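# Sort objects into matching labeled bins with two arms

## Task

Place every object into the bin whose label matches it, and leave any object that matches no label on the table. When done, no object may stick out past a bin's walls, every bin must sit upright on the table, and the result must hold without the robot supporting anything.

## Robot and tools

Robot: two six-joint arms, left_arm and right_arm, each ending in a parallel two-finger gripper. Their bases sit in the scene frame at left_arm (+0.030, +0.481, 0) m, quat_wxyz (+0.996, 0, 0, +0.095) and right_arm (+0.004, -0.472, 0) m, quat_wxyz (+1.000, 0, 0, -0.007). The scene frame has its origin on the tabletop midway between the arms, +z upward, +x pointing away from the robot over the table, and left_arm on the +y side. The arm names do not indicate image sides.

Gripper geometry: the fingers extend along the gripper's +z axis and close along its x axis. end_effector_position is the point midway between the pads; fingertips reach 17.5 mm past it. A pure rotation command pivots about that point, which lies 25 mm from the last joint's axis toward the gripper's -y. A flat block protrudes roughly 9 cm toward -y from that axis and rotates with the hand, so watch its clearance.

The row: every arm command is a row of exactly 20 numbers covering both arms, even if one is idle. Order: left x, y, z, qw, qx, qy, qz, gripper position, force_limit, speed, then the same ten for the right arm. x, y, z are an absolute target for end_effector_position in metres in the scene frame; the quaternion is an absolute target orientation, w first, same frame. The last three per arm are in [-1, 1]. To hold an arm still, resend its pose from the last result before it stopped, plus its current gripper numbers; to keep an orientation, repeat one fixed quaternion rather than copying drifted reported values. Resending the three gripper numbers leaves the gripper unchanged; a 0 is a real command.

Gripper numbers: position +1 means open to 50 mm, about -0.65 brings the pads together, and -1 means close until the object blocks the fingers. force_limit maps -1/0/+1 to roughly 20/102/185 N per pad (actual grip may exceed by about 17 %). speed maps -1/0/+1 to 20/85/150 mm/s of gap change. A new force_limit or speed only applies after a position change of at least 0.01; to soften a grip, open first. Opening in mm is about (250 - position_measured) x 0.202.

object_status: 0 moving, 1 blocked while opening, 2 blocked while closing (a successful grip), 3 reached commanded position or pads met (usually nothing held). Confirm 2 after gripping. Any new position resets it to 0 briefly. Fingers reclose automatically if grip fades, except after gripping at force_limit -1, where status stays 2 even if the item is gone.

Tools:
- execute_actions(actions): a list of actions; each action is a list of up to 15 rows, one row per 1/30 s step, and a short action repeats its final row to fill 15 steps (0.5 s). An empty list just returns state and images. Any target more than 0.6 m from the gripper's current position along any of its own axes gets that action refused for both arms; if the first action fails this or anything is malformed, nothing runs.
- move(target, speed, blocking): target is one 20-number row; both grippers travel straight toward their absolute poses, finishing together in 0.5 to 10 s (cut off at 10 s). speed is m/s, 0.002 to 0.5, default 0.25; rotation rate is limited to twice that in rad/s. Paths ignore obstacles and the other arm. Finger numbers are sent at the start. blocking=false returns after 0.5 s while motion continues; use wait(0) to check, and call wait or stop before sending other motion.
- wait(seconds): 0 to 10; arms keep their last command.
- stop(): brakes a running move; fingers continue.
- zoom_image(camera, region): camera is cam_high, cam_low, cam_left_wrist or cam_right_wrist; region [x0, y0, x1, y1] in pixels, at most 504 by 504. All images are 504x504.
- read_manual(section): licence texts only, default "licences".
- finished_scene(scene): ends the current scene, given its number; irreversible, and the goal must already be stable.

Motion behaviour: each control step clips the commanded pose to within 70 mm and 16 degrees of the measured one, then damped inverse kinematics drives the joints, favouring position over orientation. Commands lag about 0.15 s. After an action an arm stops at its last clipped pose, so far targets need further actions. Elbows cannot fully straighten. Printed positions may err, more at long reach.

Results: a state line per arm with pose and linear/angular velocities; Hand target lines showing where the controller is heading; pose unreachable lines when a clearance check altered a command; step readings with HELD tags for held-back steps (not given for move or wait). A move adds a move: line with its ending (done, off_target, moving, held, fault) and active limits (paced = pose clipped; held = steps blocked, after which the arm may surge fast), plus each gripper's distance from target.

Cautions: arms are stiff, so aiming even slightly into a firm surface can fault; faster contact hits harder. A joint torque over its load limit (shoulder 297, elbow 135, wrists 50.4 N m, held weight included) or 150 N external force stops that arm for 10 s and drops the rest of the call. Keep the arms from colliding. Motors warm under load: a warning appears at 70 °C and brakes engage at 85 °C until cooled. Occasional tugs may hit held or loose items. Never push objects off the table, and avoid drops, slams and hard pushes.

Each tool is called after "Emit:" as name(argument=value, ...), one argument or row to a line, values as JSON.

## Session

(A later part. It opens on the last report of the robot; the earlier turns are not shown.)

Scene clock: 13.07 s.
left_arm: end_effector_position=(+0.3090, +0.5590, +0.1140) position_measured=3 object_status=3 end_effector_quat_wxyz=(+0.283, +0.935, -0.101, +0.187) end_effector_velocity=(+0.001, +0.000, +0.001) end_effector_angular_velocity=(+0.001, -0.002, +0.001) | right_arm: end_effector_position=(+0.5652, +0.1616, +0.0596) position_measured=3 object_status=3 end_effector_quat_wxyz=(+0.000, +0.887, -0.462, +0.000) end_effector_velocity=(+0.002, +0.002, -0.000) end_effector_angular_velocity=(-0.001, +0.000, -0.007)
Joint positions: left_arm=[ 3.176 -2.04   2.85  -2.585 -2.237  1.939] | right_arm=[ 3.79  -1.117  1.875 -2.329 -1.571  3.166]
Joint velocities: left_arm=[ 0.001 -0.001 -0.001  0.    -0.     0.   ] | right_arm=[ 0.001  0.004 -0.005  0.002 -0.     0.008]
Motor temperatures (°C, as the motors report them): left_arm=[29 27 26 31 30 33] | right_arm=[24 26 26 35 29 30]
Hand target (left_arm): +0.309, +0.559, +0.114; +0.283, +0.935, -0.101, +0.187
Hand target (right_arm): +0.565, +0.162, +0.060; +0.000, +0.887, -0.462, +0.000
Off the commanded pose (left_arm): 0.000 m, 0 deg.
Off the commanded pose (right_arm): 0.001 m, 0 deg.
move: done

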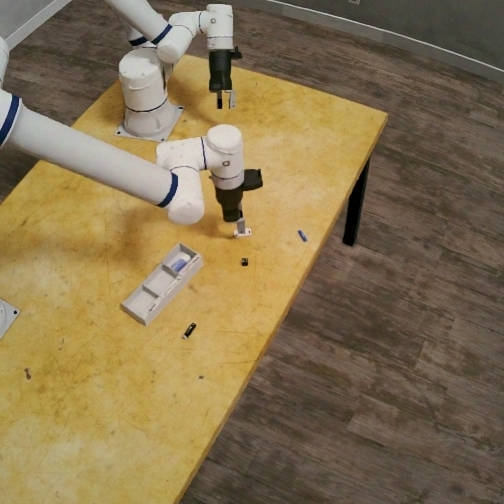

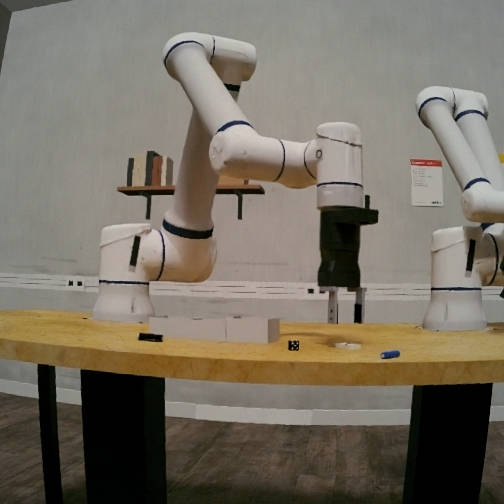

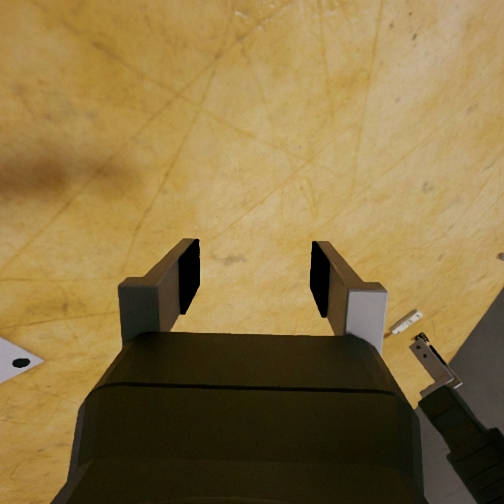

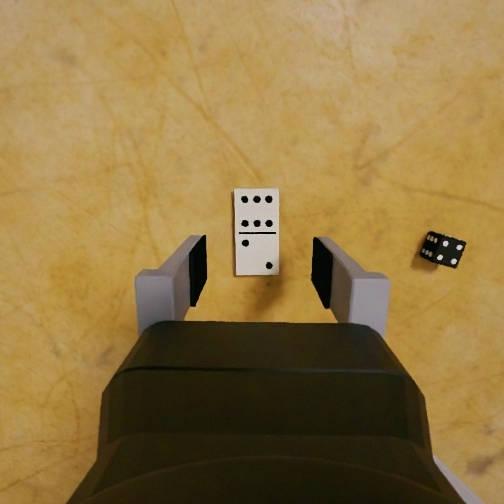

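Emit:
move(
  target=[0.309,0.559,0.114,0.283,0.935,-0.101,0.187,1,0,0,0.568,0.166,0.0195,0,0.891,-0.454,0,1,-0.5,0],
  speed=0.08,
)

Emit:
move(
  target=[0.309,0.559,0.114,0.283,0.935,-0.101,0.187,1,0,0,0.568,0.166,0.0195,0,0.891,-0.454,0,-1,-0.5,0],
)

Emit:
move(
  target=[0.309,0.559,0.114,0.283,0.935,-0.101,0.187,1,0,0,0.55,0.12,0.085,0,0.93,-0.367,0,-1,-0.5,0],
  speed=0.3,
)

Emit:
move(
  target=[0.309,0.559,0.114,0.283,0.935,-0.101,0.187,1,0,0,0.437,-0.174,0.085,0,0.996,-0.087,0,-1,-0.5,0],
  speed=0.45,
)

Scene clock: 14.37 s.
left_arm: end_effector_position=(+0.3090, +0.5590, +0.1140) position_measured=3 object_status=3 end_effector_quat_wxyz=(+0.283, +0.935, -0.101, +0.187) end_effector_velocity=(+0.000, -0.000, -0.000) end_effector_angular_velocity=(+0.001, +0.000, -0.001) | right_arm: end_effector_position=(+0.5679, +0.1659, +0.0197) position_measured=3 object_status=3 end_effector_quat_wxyz=(-0.000, +0.891, -0.454, +0.000) end_effector_velocity=(-0.000, +0.000, -0.002) end_effector_angular_velocity=(-0.001, +0.001, +0.000)
Joint positions: left_arm=[ 3.176 -2.04   2.85  -2.585 -2.237  1.939] | right_arm=[ 3.792 -1.062  1.881 -2.39  -1.571  3.15 ]
Joint velocities: left_arm=[-0.001  0.001 -0.    -0.     0.001  0.   ] | right_arm=[ 0.001  0.003 -0.    -0.002 -0.     0.   ]
Motor temperatures (°C, as the motors report them): left_arm=[29 27 26 31 30 33] | right_arm=[24 26 26 35 29 30]
Hand target (left_arm): +0.309, +0.559, +0.114; +0.283, +0.935, -0.101, +0.187
Hand target (right_arm): +0.568, +0.166, +0.020; +0.000, +0.891, -0.454, +0.000
Off the commanded pose (left_arm): 0.000 m, 0 deg.
Off the commanded pose (right_arm): 0.000 m, 0 deg.
move: done

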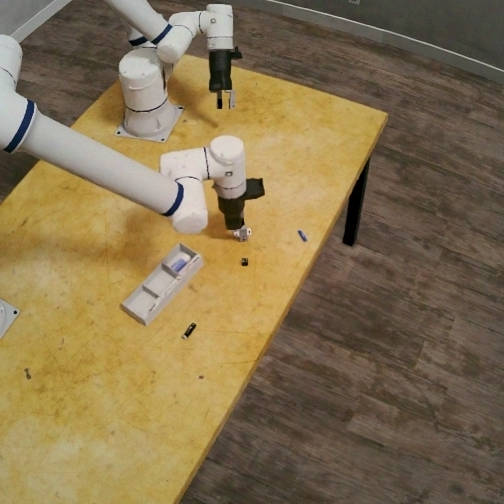

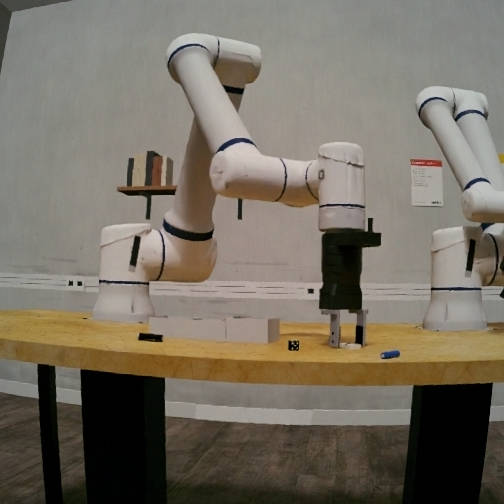

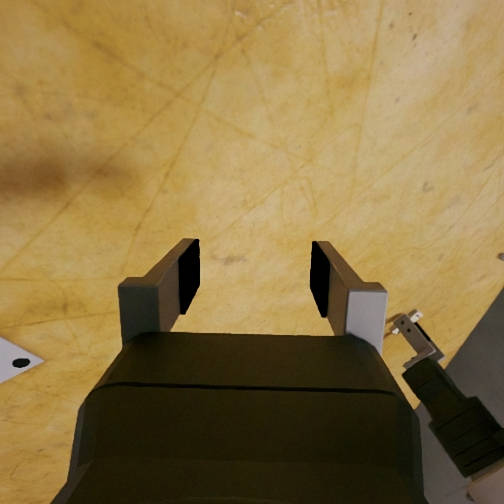

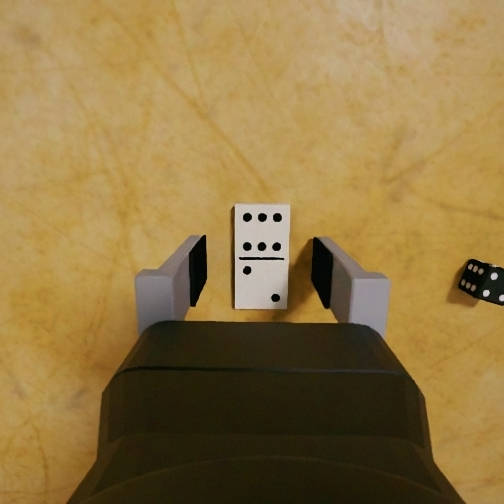

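Scene clock: 15.07 s.
left_arm: end_effector_position=(+0.3090, +0.5590, +0.1140) position_measured=3 object_status=3 end_effector_quat_wxyz=(+0.283, +0.935, -0.101, +0.187) end_effector_velocity=(+0.000, +0.000, -0.000) end_effector_angular_velocity=(-0.001, +0.001, +0.001) | right_arm: end_effector_position=(+0.5679, +0.1659, +0.0194) position_measured=141 object_status=2 end_effector_quat_wxyz=(+0.000, +0.891, -0.454, -0.000) end_effector_velocity=(+0.002, +0.000, -0.000) end_effector_angular_velocity=(-0.001, -0.001, -0.002)
Joint positions: left_arm=[ 3.176 -2.04   2.85  -2.585 -2.237  1.939] | right_arm=[ 3.792 -1.062  1.881 -2.39  -1.571  3.15 ]
Joint velocities: left_arm=[ 0.     0.001 -0.    -0.    -0.    -0.001] | right_arm=[-0.001  0.002 -0.003 -0.    -0.001  0.001]
Motor temperatures (°C, as the motors report them): left_arm=[29 27 26 31 30 33] | right_arm=[24 26 26 35 29 30]
Hand target (left_arm): +0.309, +0.559, +0.114; +0.283, +0.935, -0.101, +0.187
Hand target (right_arm): +0.568, +0.166, +0.019; -0.000, +0.891, -0.454, +0.000
Off the commanded pose (left_arm): 0.000 m, 0 deg.
Off the commanded pose (right_arm): 0.000 m, 0 deg.
move: done

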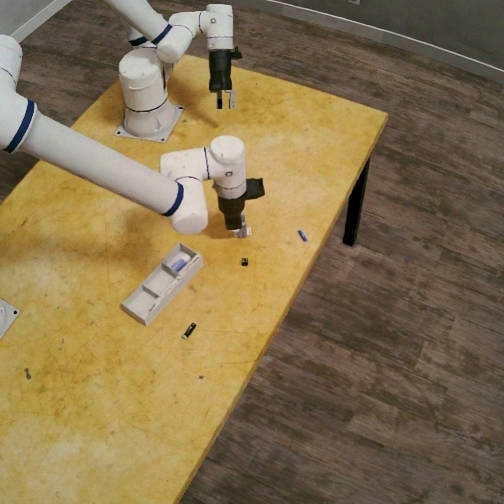

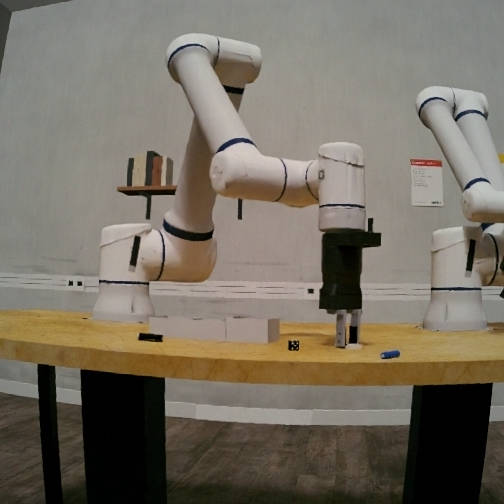

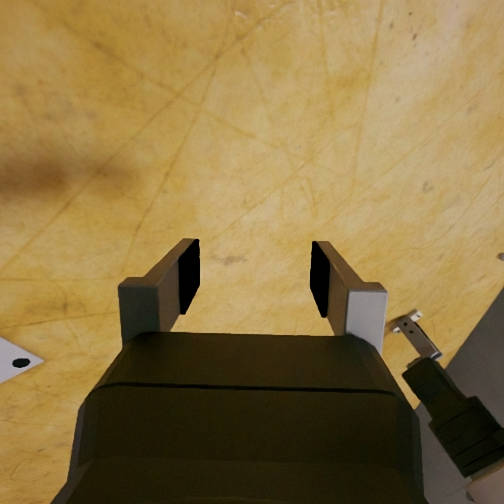

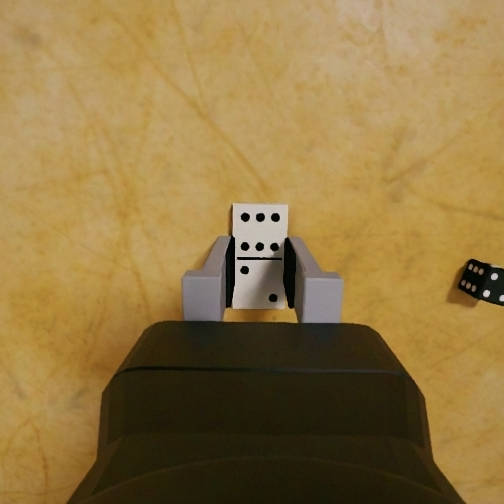

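Scene clock: 16.00 s.
left_arm: end_effector_position=(+0.3090, +0.5590, +0.1140) position_measured=3 object_status=3 end_effector_quat_wxyz=(+0.283, +0.935, -0.101, +0.187) end_effector_velocity=(+0.000, -0.000, +0.000) end_effector_angular_velocity=(+0.000, +0.000, -0.000) | right_arm: end_effector_position=(+0.5501, +0.1203, +0.0849) position_measured=141 object_status=2 end_effector_quat_wxyz=(-0.000, +0.930, -0.367, -0.000) end_effector_velocity=(-0.001, -0.000, +0.001) end_effector_angular_velocity=(-0.000, -0.001, +0.007)
Joint positions: left_arm=[ 3.176 -2.04   2.85  -2.585 -2.237  1.939] | right_arm=[ 3.751 -1.2    1.947 -2.318 -1.571  2.919]
Joint velocities: left_arm=[-0.001 -0.    -0.     0.001  0.    -0.   ] | right_arm=[ 0.001 -0.003  0.002  0.    -0.001 -0.006]
Motor temperatures (°C, as the motors report them): left_arm=[29 27 26 31 30 33] | right_arm=[24 26 26 35 29 30]
Hand target (left_arm): +0.309, +0.559, +0.114; +0.283, +0.935, -0.101, +0.187
Hand target (right_arm): +0.550, +0.120, +0.085; -0.000, +0.930, -0.367, -0.000
Off the commanded pose (left_arm): 0.000 m, 0 deg.
Off the commanded pose (right_arm): 0.000 m, 0 deg.
move: done

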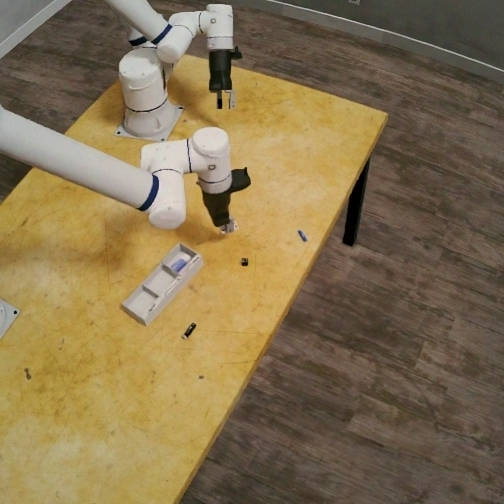

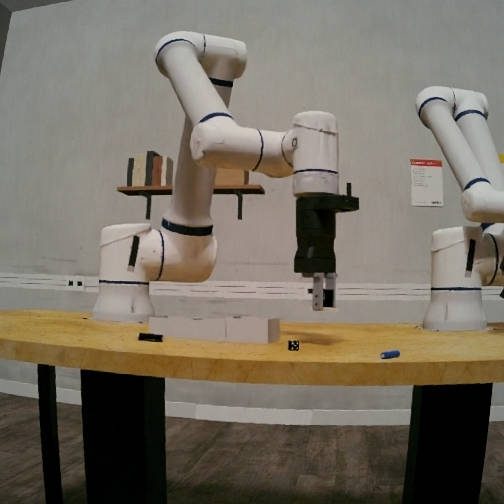

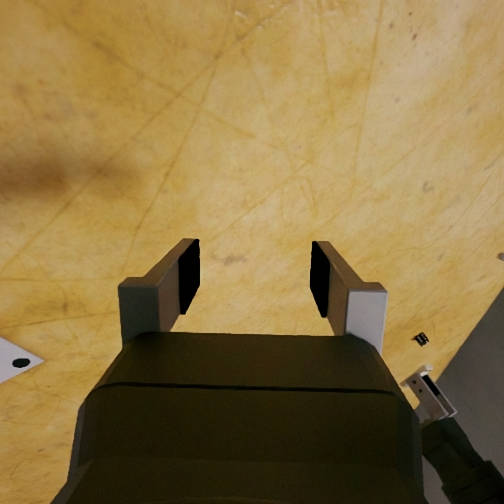

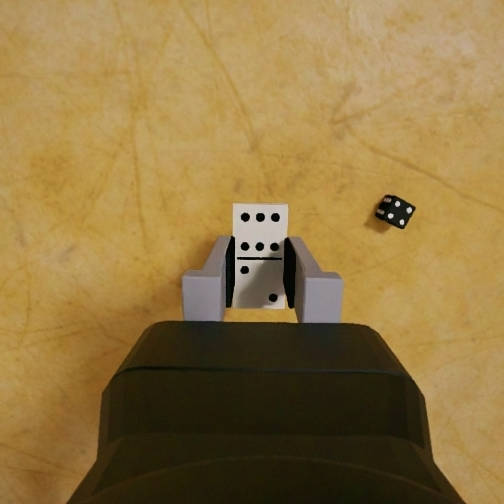

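Scene clock: 17.40 s.
left_arm: end_effector_position=(+0.3090, +0.5590, +0.1140) position_measured=3 object_status=3 end_effector_quat_wxyz=(+0.283, +0.935, -0.101, +0.187) end_effector_velocity=(-0.000, -0.000, +0.000) end_effector_angular_velocity=(-0.001, -0.000, +0.000) | right_arm: end_effector_position=(+0.4365, -0.1732, +0.0856) position_measured=141 object_status=2 end_effector_quat_wxyz=(-0.001, +0.996, -0.087, -0.000) end_effector_velocity=(+0.000, -0.002, +0.000) end_effector_angular_velocity=(+0.003, +0.002, +0.001)
Joint positions: left_arm=[ 3.176 -2.04   2.85  -2.585 -2.237  1.939] | right_arm=[ 3.366 -1.602  2.451 -2.42  -1.569  1.957]
Joint velocities: left_arm=[ 0.    -0.     0.    -0.    -0.001 -0.   ] | right_arm=[-0.006 -0.002  0.001  0.002  0.003 -0.007]
Motor temperatures (°C, as the motors report them): left_arm=[29 27 26 31 30 33] | right_arm=[24 26 26 35 29 30]
Hand target (left_arm): +0.309, +0.559, +0.114; +0.283, +0.935, -0.101, +0.187
Hand target (right_arm): +0.436, -0.173, +0.086; -0.001, +0.996, -0.087, -0.000
Off the commanded pose (left_arm): 0.000 m, 0 deg.
Off the commanded pose (right_arm): 0.001 m, 0 deg.
move: done

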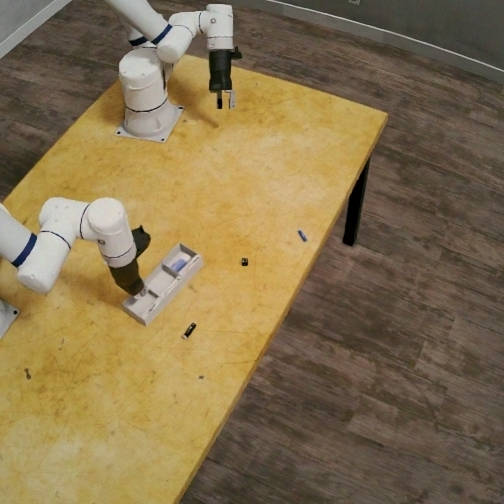

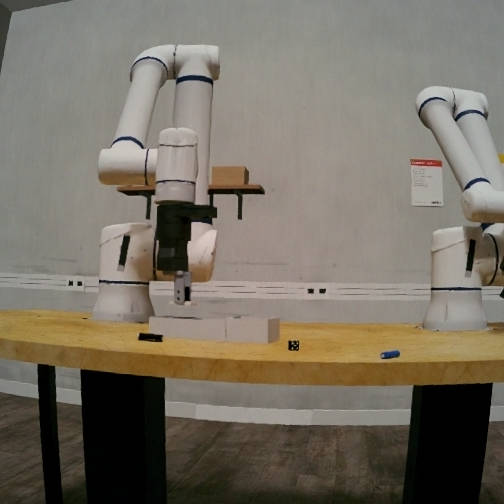

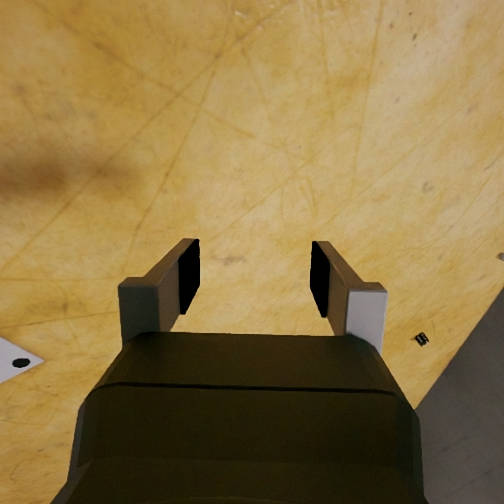

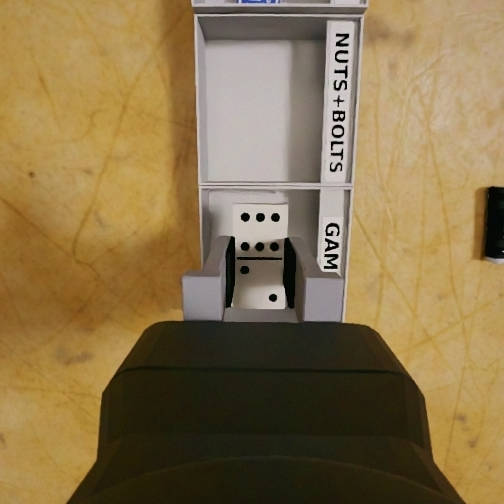

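Emit:
move(
  target=[0.309,0.559,0.114,0.283,0.935,-0.101,0.187,1,0,0,0.436,-0.178,0.028,0,0.996,-0.087,0,-1,-0.5,0],
  speed=0.12,
)

Emit:
move(
  target=[0.309,0.559,0.114,0.283,0.935,-0.101,0.187,1,0,0,0.436,-0.178,0.028,0,0.996,-0.087,0,0.29,-0.5,0],
)

Emit:
move(
  target=[0.309,0.559,0.114,0.283,0.935,-0.101,0.187,1,0,0,0.436,-0.178,0.08,0,0.996,-0.087,0,0.29,-0.5,0],
)

Emit:
move(
  target=[0.309,0.559,0.114,0.283,0.935,-0.101,0.187,1,0,0,0.623,0.076,0.14,0,0.983,0.182,0,1,-0.5,0],
  speed=0.45,
)

Emit:
zoom_image(
  camera="cam_right_wrist",
  region=[354,30,504,180],
)

Scene clock: 18.63 s.
left_arm: end_effector_position=(+0.3090, +0.5590, +0.1140) position_measured=3 object_status=3 end_effector_quat_wxyz=(+0.283, +0.935, -0.101, +0.187) end_effector_velocity=(+0.000, -0.000, +0.000) end_effector_angular_velocity=(+0.000, -0.001, -0.000) | right_arm: end_effector_position=(+0.4358, -0.1780, +0.0284) position_measured=141 object_status=2 end_effector_quat_wxyz=(-0.000, +0.996, -0.087, -0.000) end_effector_velocity=(-0.001, +0.000, -0.004) end_effector_angular_velocity=(-0.000, +0.003, -0.000)
Joint positions: left_arm=[ 3.176 -2.04   2.85  -2.585 -2.237  1.939] | right_arm=[ 3.357 -1.486  2.498 -2.583 -1.571  1.948]
Joint velocities: left_arm=[-0.    -0.001 -0.     0.     0.     0.   ] | right_arm=[ 0.001  0.007  0.002 -0.007  0.     0.001]
Motor temperatures (°C, as the motors report them): left_arm=[29 27 26 31 30 33] | right_arm=[24 26 26 35 29 30]
Hand target (left_arm): +0.309, +0.559, +0.114; +0.283, +0.935, -0.101, +0.187
Hand target (right_arm): +0.436, -0.178, +0.028; -0.000, +0.996, -0.087, -0.000
Off the commanded pose (left_arm): 0.000 m, 0 deg.
Off the commanded pose (right_arm): 0.000 m, 0 deg.
move: done

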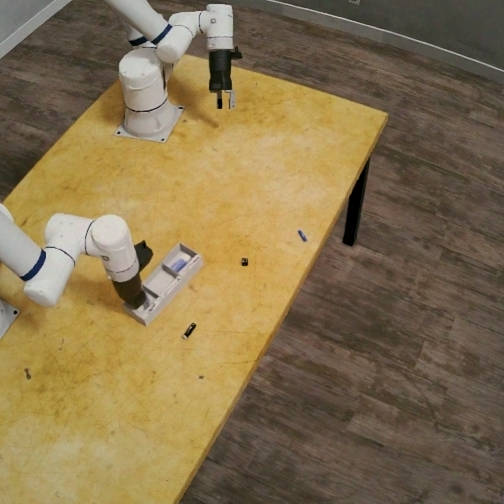

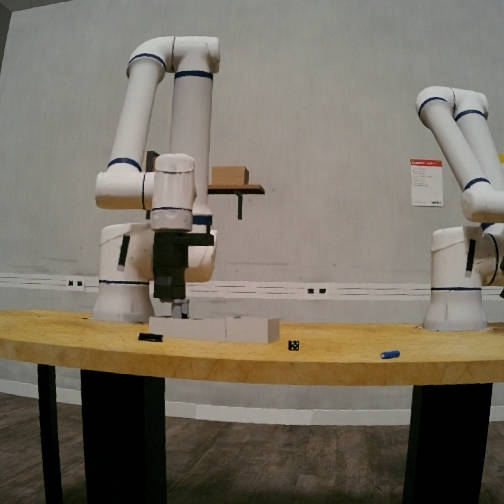

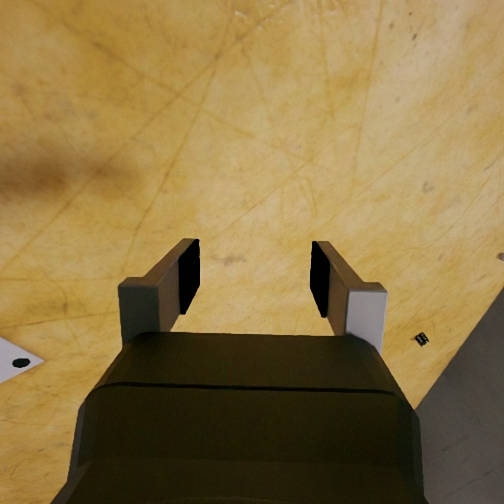

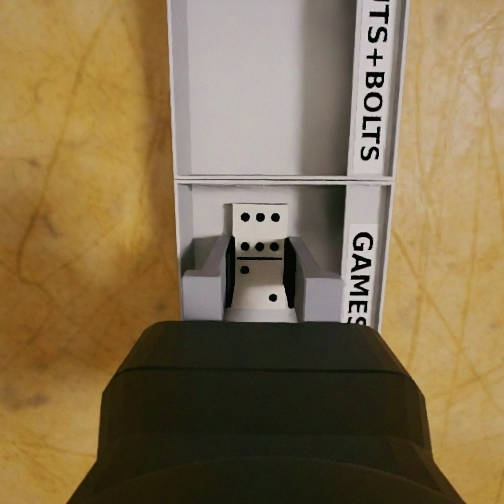

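Scene clock: 19.33 s.
left_arm: end_effector_position=(+0.3090, +0.5590, +0.1140) position_measured=3 object_status=3 end_effector_quat_wxyz=(+0.283, +0.935, -0.101, +0.187) end_effector_velocity=(-0.000, -0.000, -0.000) end_effector_angular_velocity=(-0.000, +0.001, -0.000) | right_arm: end_effector_position=(+0.4359, -0.1780, +0.0279) position_measured=110 object_status=3 end_effector_quat_wxyz=(+0.000, +0.996, -0.087, -0.000) end_effector_velocity=(-0.000, +0.000, +0.000) end_effector_angular_velocity=(+0.001, -0.002, +0.000)
Joint positions: left_arm=[ 3.176 -2.04   2.85  -2.585 -2.237  1.939] | right_arm=[ 3.357 -1.485  2.498 -2.584 -1.571  1.948]
Joint velocities: left_arm=[-0.     0.001  0.     0.    -0.     0.   ] | right_arm=[ 0.    -0.001  0.001 -0.001  0.001  0.   ]
Motor temperatures (°C, as the motors report them): left_arm=[29 27 26 31 30 33] | right_arm=[24 26 26 35 29 30]
Hand target (left_arm): +0.309, +0.559, +0.114; +0.283, +0.935, -0.101, +0.187
Hand target (right_arm): +0.436, -0.178, +0.028; -0.000, +0.996, -0.087, +0.000
Off the commanded pose (left_arm): 0.000 m, 0 deg.
Off the commanded pose (right_arm): 0.000 m, 0 deg.
move: done

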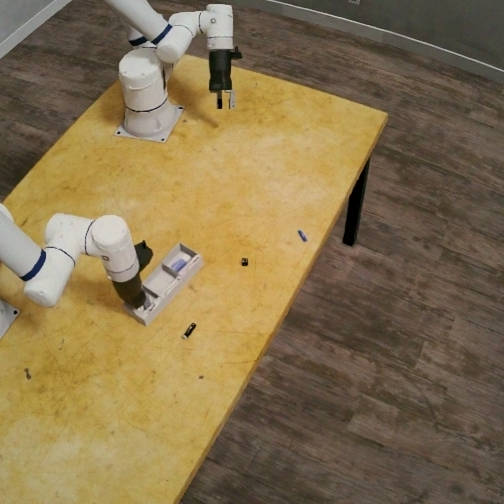

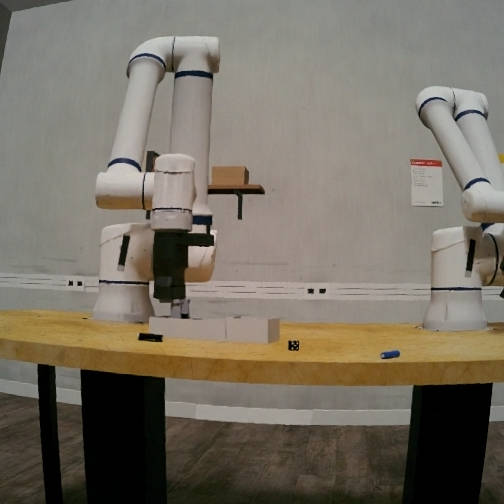

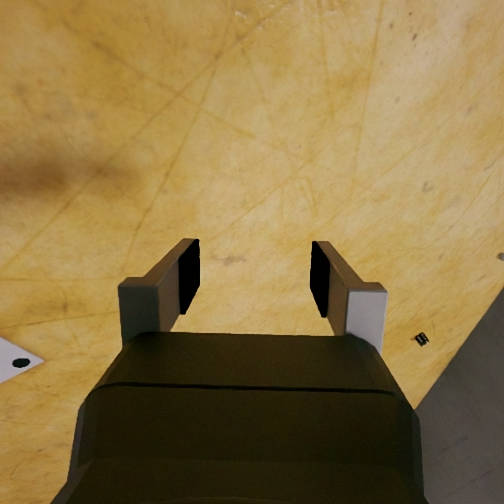

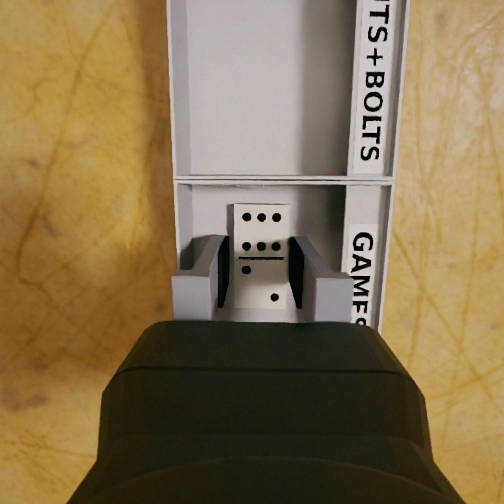

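Scene clock: 20.20 s.
left_arm: end_effector_position=(+0.3090, +0.5590, +0.1140) position_measured=3 object_status=3 end_effector_quat_wxyz=(+0.283, +0.935, -0.101, +0.187) end_effector_velocity=(-0.000, +0.000, -0.000) end_effector_angular_velocity=(+0.000, +0.000, +0.001) | right_arm: end_effector_position=(+0.4362, -0.1779, +0.0796) position_measured=110 object_status=3 end_effector_quat_wxyz=(-0.000, +0.996, -0.087, +0.000) end_effector_velocity=(+0.000, +0.000, +0.003) end_effector_angular_velocity=(-0.001, -0.001, +0.001)
Joint positions: left_arm=[ 3.176 -2.04   2.85  -2.585 -2.237  1.939] | right_arm=[ 3.358 -1.595  2.461 -2.437 -1.571  1.948]
Joint velocities: left_arm=[ 0.001  0.     0.    -0.     0.     0.   ] | right_arm=[ 0.001 -0.005 -0.002  0.006 -0.001 -0.   ]
Motor temperatures (°C, as the motors report them): left_arm=[29 27 26 31 30 33] | right_arm=[24 26 26 35 29 30]
Hand target (left_arm): +0.309, +0.559, +0.114; +0.283, +0.935, -0.101, +0.187
Hand target (right_arm): +0.436, -0.178, +0.080; -0.000, +0.996, -0.087, +0.000
Off the commanded pose (left_arm): 0.000 m, 0 deg.
Off the commanded pose (right_arm): 0.000 m, 0 deg.
move: done

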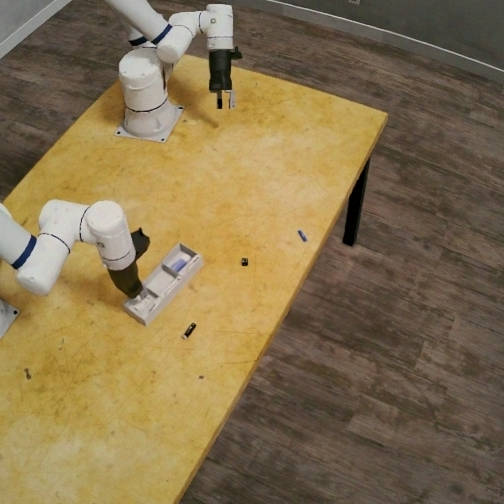

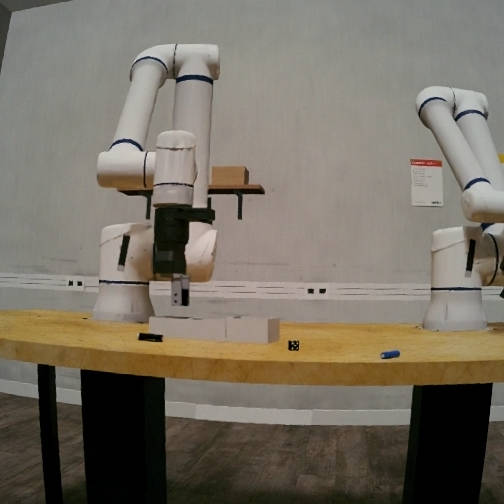

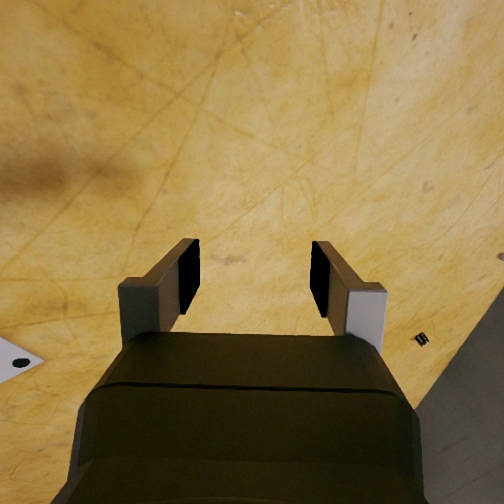

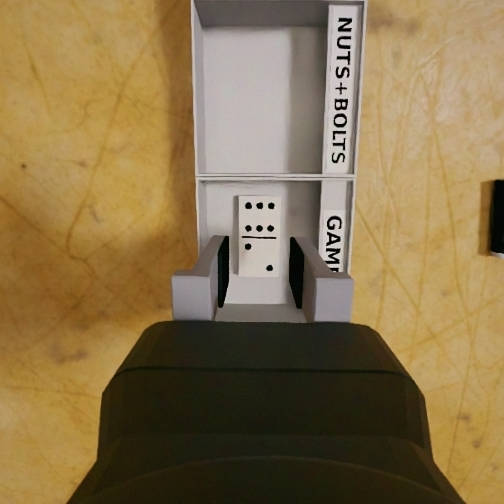

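Scene clock: 21.60 s.
left_arm: end_effector_position=(+0.3090, +0.5590, +0.1140) position_measured=3 object_status=3 end_effector_quat_wxyz=(+0.283, +0.935, -0.101, +0.187) end_effector_velocity=(-0.000, -0.000, -0.001) end_effector_angular_velocity=(-0.000, +0.002, -0.001) | right_arm: end_effector_position=(+0.6235, +0.0754, +0.1392) position_measured=3 object_status=3 end_effector_quat_wxyz=(+0.001, +0.983, +0.182, +0.000) end_effector_velocity=(+0.002, +0.001, -0.000) end_effector_angular_velocity=(-0.002, -0.001, +0.001)
Joint positions: left_arm=[ 3.176 -2.04   2.85  -2.585 -2.237  1.939] | right_arm=[ 3.631 -1.208  1.836 -2.199 -1.572  1.681]
Joint velocities: left_arm=[-0.001  0.002 -0.    -0.     0.    -0.   ] | right_arm=[ 0.     0.003 -0.005  0.002 -0.002 -0.001]
Motor temperatures (°C, as the motors report them): left_arm=[29 27 26 31 30 33] | right_arm=[24 26 26 35 29 30]
Hand target (left_arm): +0.309, +0.559, +0.114; +0.283, +0.935, -0.101, +0.187
Hand target (right_arm): +0.624, +0.076, +0.139; +0.001, +0.983, +0.182, +0.000
Off the commanded pose (left_arm): 0.000 m, 0 deg.
Off the commanded pose (right_arm): 0.001 m, 0 deg.
move: done

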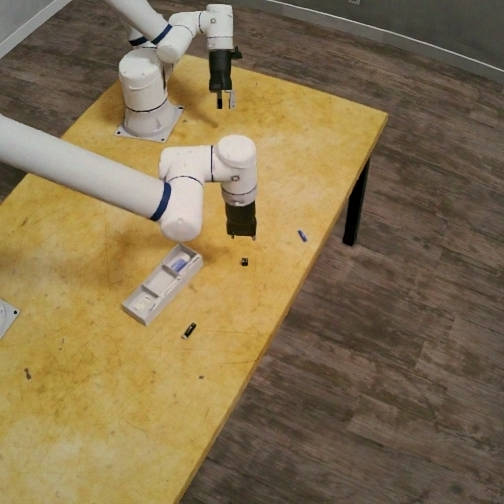

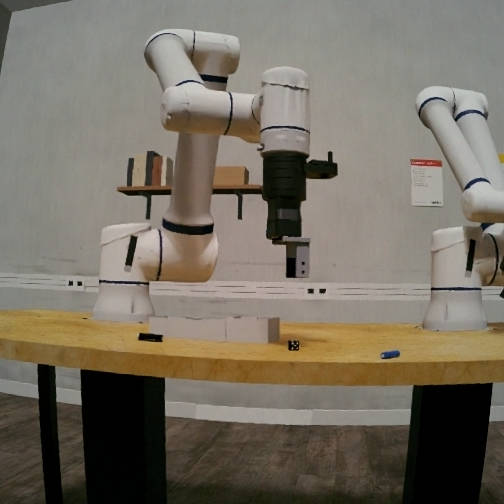

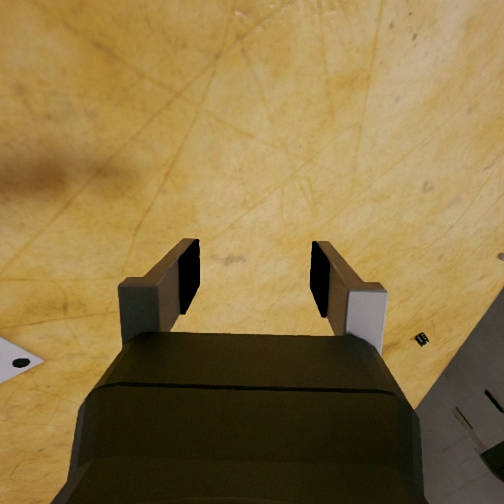

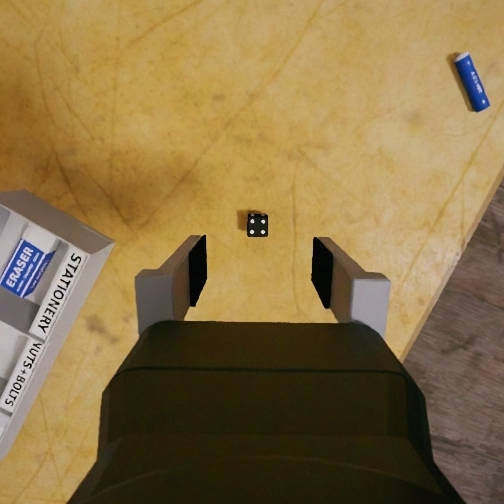

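Region (354, 30, 504, 180) of cam_right_wrist's 504x504 image, scaled by 3.360, with more detail than that image has.

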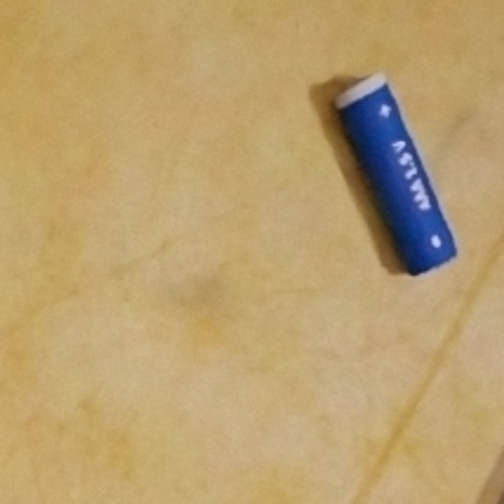

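Emit:
move(
  target=[0.309,0.559,0.114,0.283,0.935,-0.101,0.187,1,0,0,0.624,0.072,0.022,0,0.983,0.182,0,1,-0.5,0],
  speed=0.2,
)

Emit:
move(
  target=[0.309,0.559,0.114,0.283,0.935,-0.101,0.187,1,0,0,0.624,0.072,0.022,0,0.983,0.182,0,-1,-0.5,0],
)

Emit:
move(
  target=[0.309,0.559,0.114,0.283,0.935,-0.101,0.187,1,0,0,0.436,-0.178,0.135,0,0.996,-0.087,0,-1,-0.5,0],
  speed=0.4,
)

Scene clock: 23.00 s.
left_arm: end_effector_position=(+0.3090, +0.5590, +0.1140) position_measured=3 object_status=3 end_effector_quat_wxyz=(+0.283, +0.935, -0.101, +0.187) end_effector_velocity=(+0.000, +0.000, +0.000) end_effector_angular_velocity=(+0.000, -0.001, +0.000) | right_arm: end_effector_position=(+0.6236, +0.0718, +0.0224) position_measured=3 object_status=3 end_effector_quat_wxyz=(-0.000, +0.983, +0.182, +0.000) end_effector_velocity=(-0.002, -0.000, -0.005) end_effector_angular_velocity=(-0.002, +0.003, +0.000)
Joint positions: left_arm=[ 3.176 -2.04   2.85  -2.585 -2.237  1.939] | right_arm=[ 3.627 -1.079  1.903 -2.396 -1.571  1.677]
Joint velocities: left_arm=[ 0. -0. -0. -0. -0.  0.] | right_arm=[ 0.001  0.004  0.003 -0.004 -0.001  0.   ]
Motor temperatures (°C, as the motors report them): left_arm=[29 27 26 31 30 33] | right_arm=[24 26 26 35 29 30]
Hand target (left_arm): +0.309, +0.559, +0.114; +0.283, +0.935, -0.101, +0.187
Hand target (right_arm): +0.624, +0.072, +0.022; -0.000, +0.983, +0.182, -0.000
Off the commanded pose (left_arm): 0.000 m, 0 deg.
Off the commanded pose (right_arm): 0.001 m, 0 deg.
move: done

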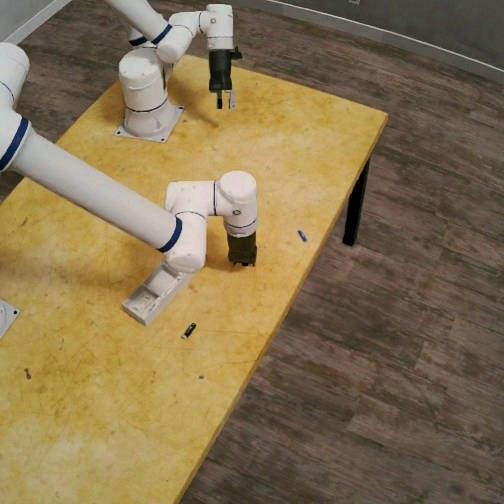

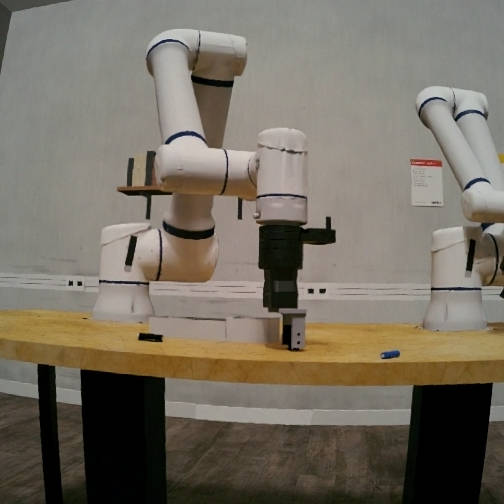

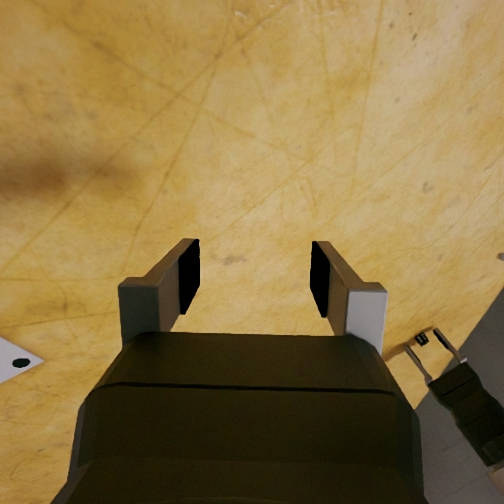

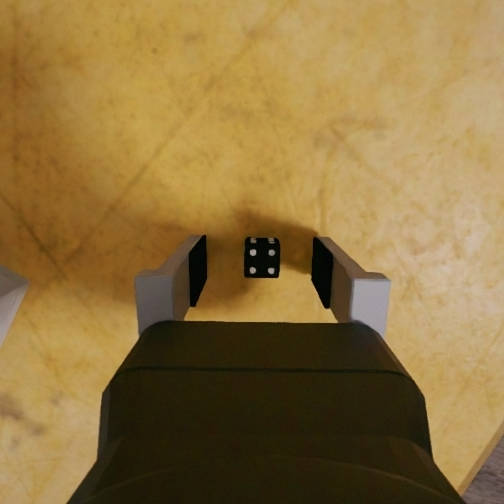

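Scene clock: 23.70 s.
left_arm: end_effector_position=(+0.3090, +0.5590, +0.1140) position_measured=3 object_status=3 end_effector_quat_wxyz=(+0.283, +0.935, -0.101, +0.187) end_effector_velocity=(+0.000, +0.000, +0.001) end_effector_angular_velocity=(+0.001, -0.003, +0.000) | right_arm: end_effector_position=(+0.6240, +0.0720, +0.0220) position_measured=180 object_status=2 end_effector_quat_wxyz=(-0.000, +0.983, +0.182, -0.000) end_effector_velocity=(-0.000, -0.001, -0.001) end_effector_angular_velocity=(+0.001, +0.001, -0.001)
Joint positions: left_arm=[ 3.176 -2.04   2.85  -2.585 -2.237  1.939] | right_arm=[ 3.627 -1.078  1.903 -2.396 -1.571  1.677]
Joint velocities: left_arm=[ 0.    -0.002 -0.    -0.001  0.001 -0.   ] | right_arm=[-0.002 -0.     0.002 -0.001  0.002 -0.   ]
Motor temperatures (°C, as the motors report them): left_arm=[29 27 26 31 30 33] | right_arm=[24 26 26 35 29 30]
Hand target (left_arm): +0.309, +0.559, +0.114; +0.283, +0.935, -0.101, +0.187
Hand target (right_arm): +0.624, +0.072, +0.022; -0.000, +0.983, +0.182, -0.000
Off the commanded pose (left_arm): 0.000 m, 0 deg.
Off the commanded pose (right_arm): 0.000 m, 0 deg.
move: done

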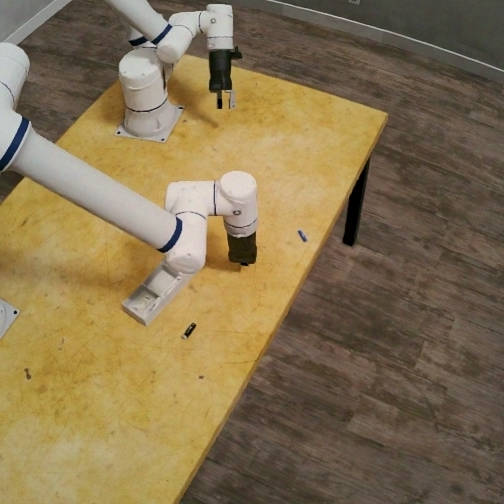

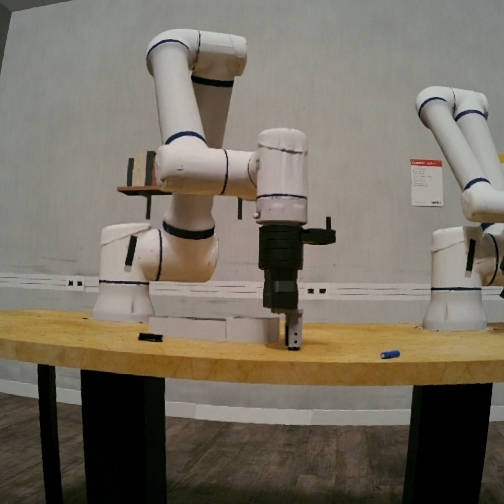

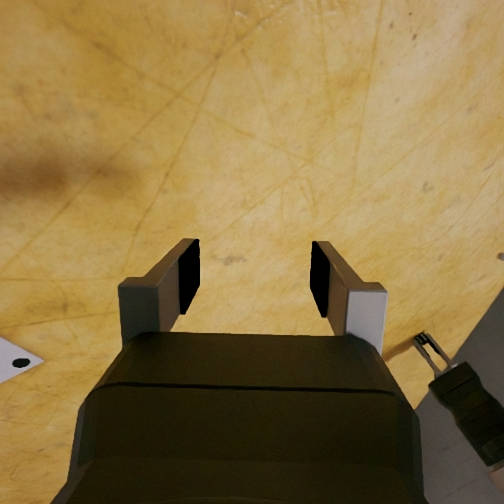

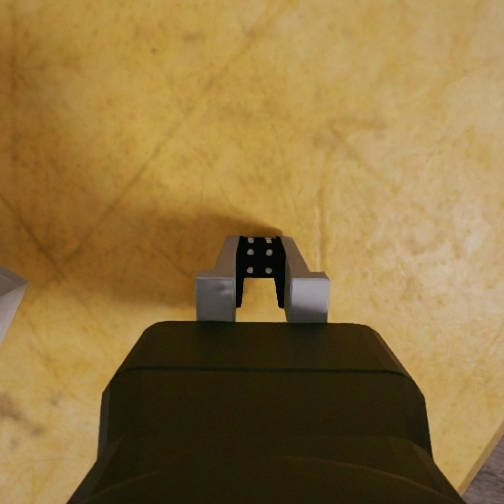

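Scene clock: 25.20 s.
left_arm: end_effector_position=(+0.3090, +0.5590, +0.1140) position_measured=3 object_status=3 end_effector_quat_wxyz=(+0.283, +0.935, -0.101, +0.187) end_effector_velocity=(+0.000, +0.000, +0.000) end_effector_angular_velocity=(+0.001, -0.000, +0.001) | right_arm: end_effector_position=(+0.4361, -0.1772, +0.1354) position_measured=180 object_status=2 end_effector_quat_wxyz=(-0.001, +0.996, -0.087, -0.000) end_effector_velocity=(-0.000, +0.000, +0.002) end_effector_angular_velocity=(+0.002, -0.002, +0.000)
Joint positions: left_arm=[ 3.176 -2.04   2.85  -2.585 -2.237  1.939] | right_arm=[ 3.358 -1.694  2.41  -2.286 -1.57   1.948]
Joint velocities: left_arm=[ 0.001 -0.    -0.     0.     0.001  0.   ] | right_arm=[-0.001 -0.004  0.     0.002  0.002 -0.001]
Motor temperatures (°C, as the motors report them): left_arm=[29 27 26 31 30 33] | right_arm=[24 26 26 35 29 30]
Hand target (left_arm): +0.309, +0.559, +0.114; +0.283, +0.935, -0.101, +0.187
Hand target (right_arm): +0.436, -0.177, +0.135; -0.001, +0.996, -0.087, -0.000
Off the commanded pose (left_arm): 0.000 m, 0 deg.
Off the commanded pose (right_arm): 0.001 m, 0 deg.
move: done

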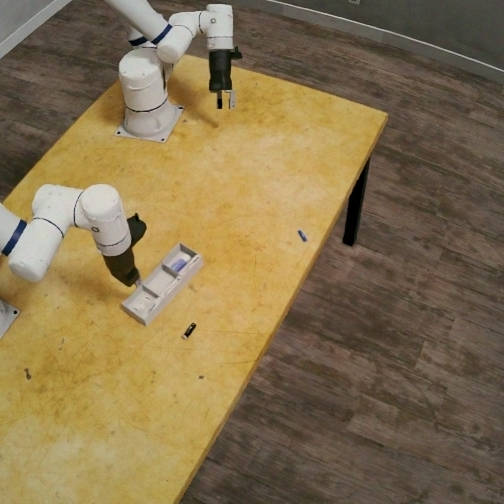

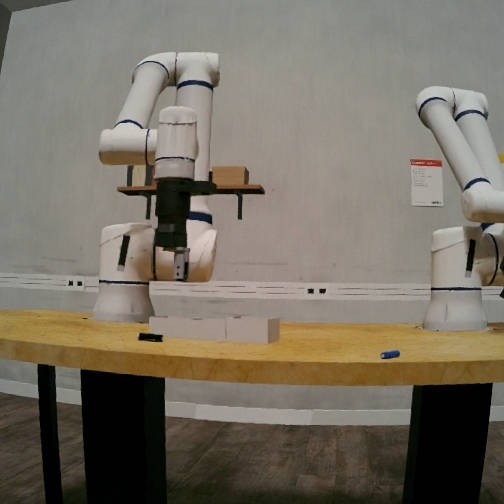

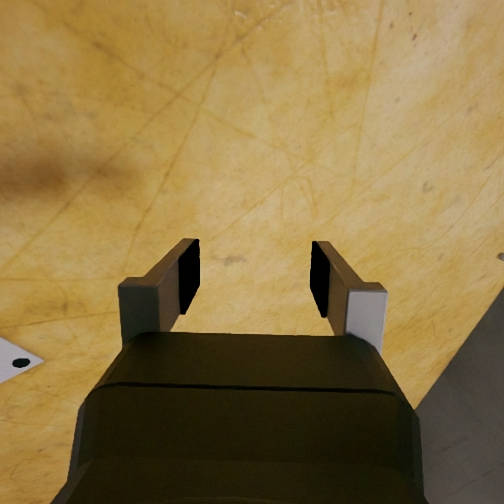

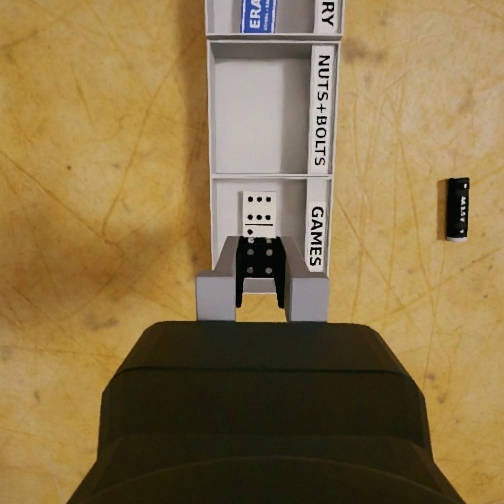

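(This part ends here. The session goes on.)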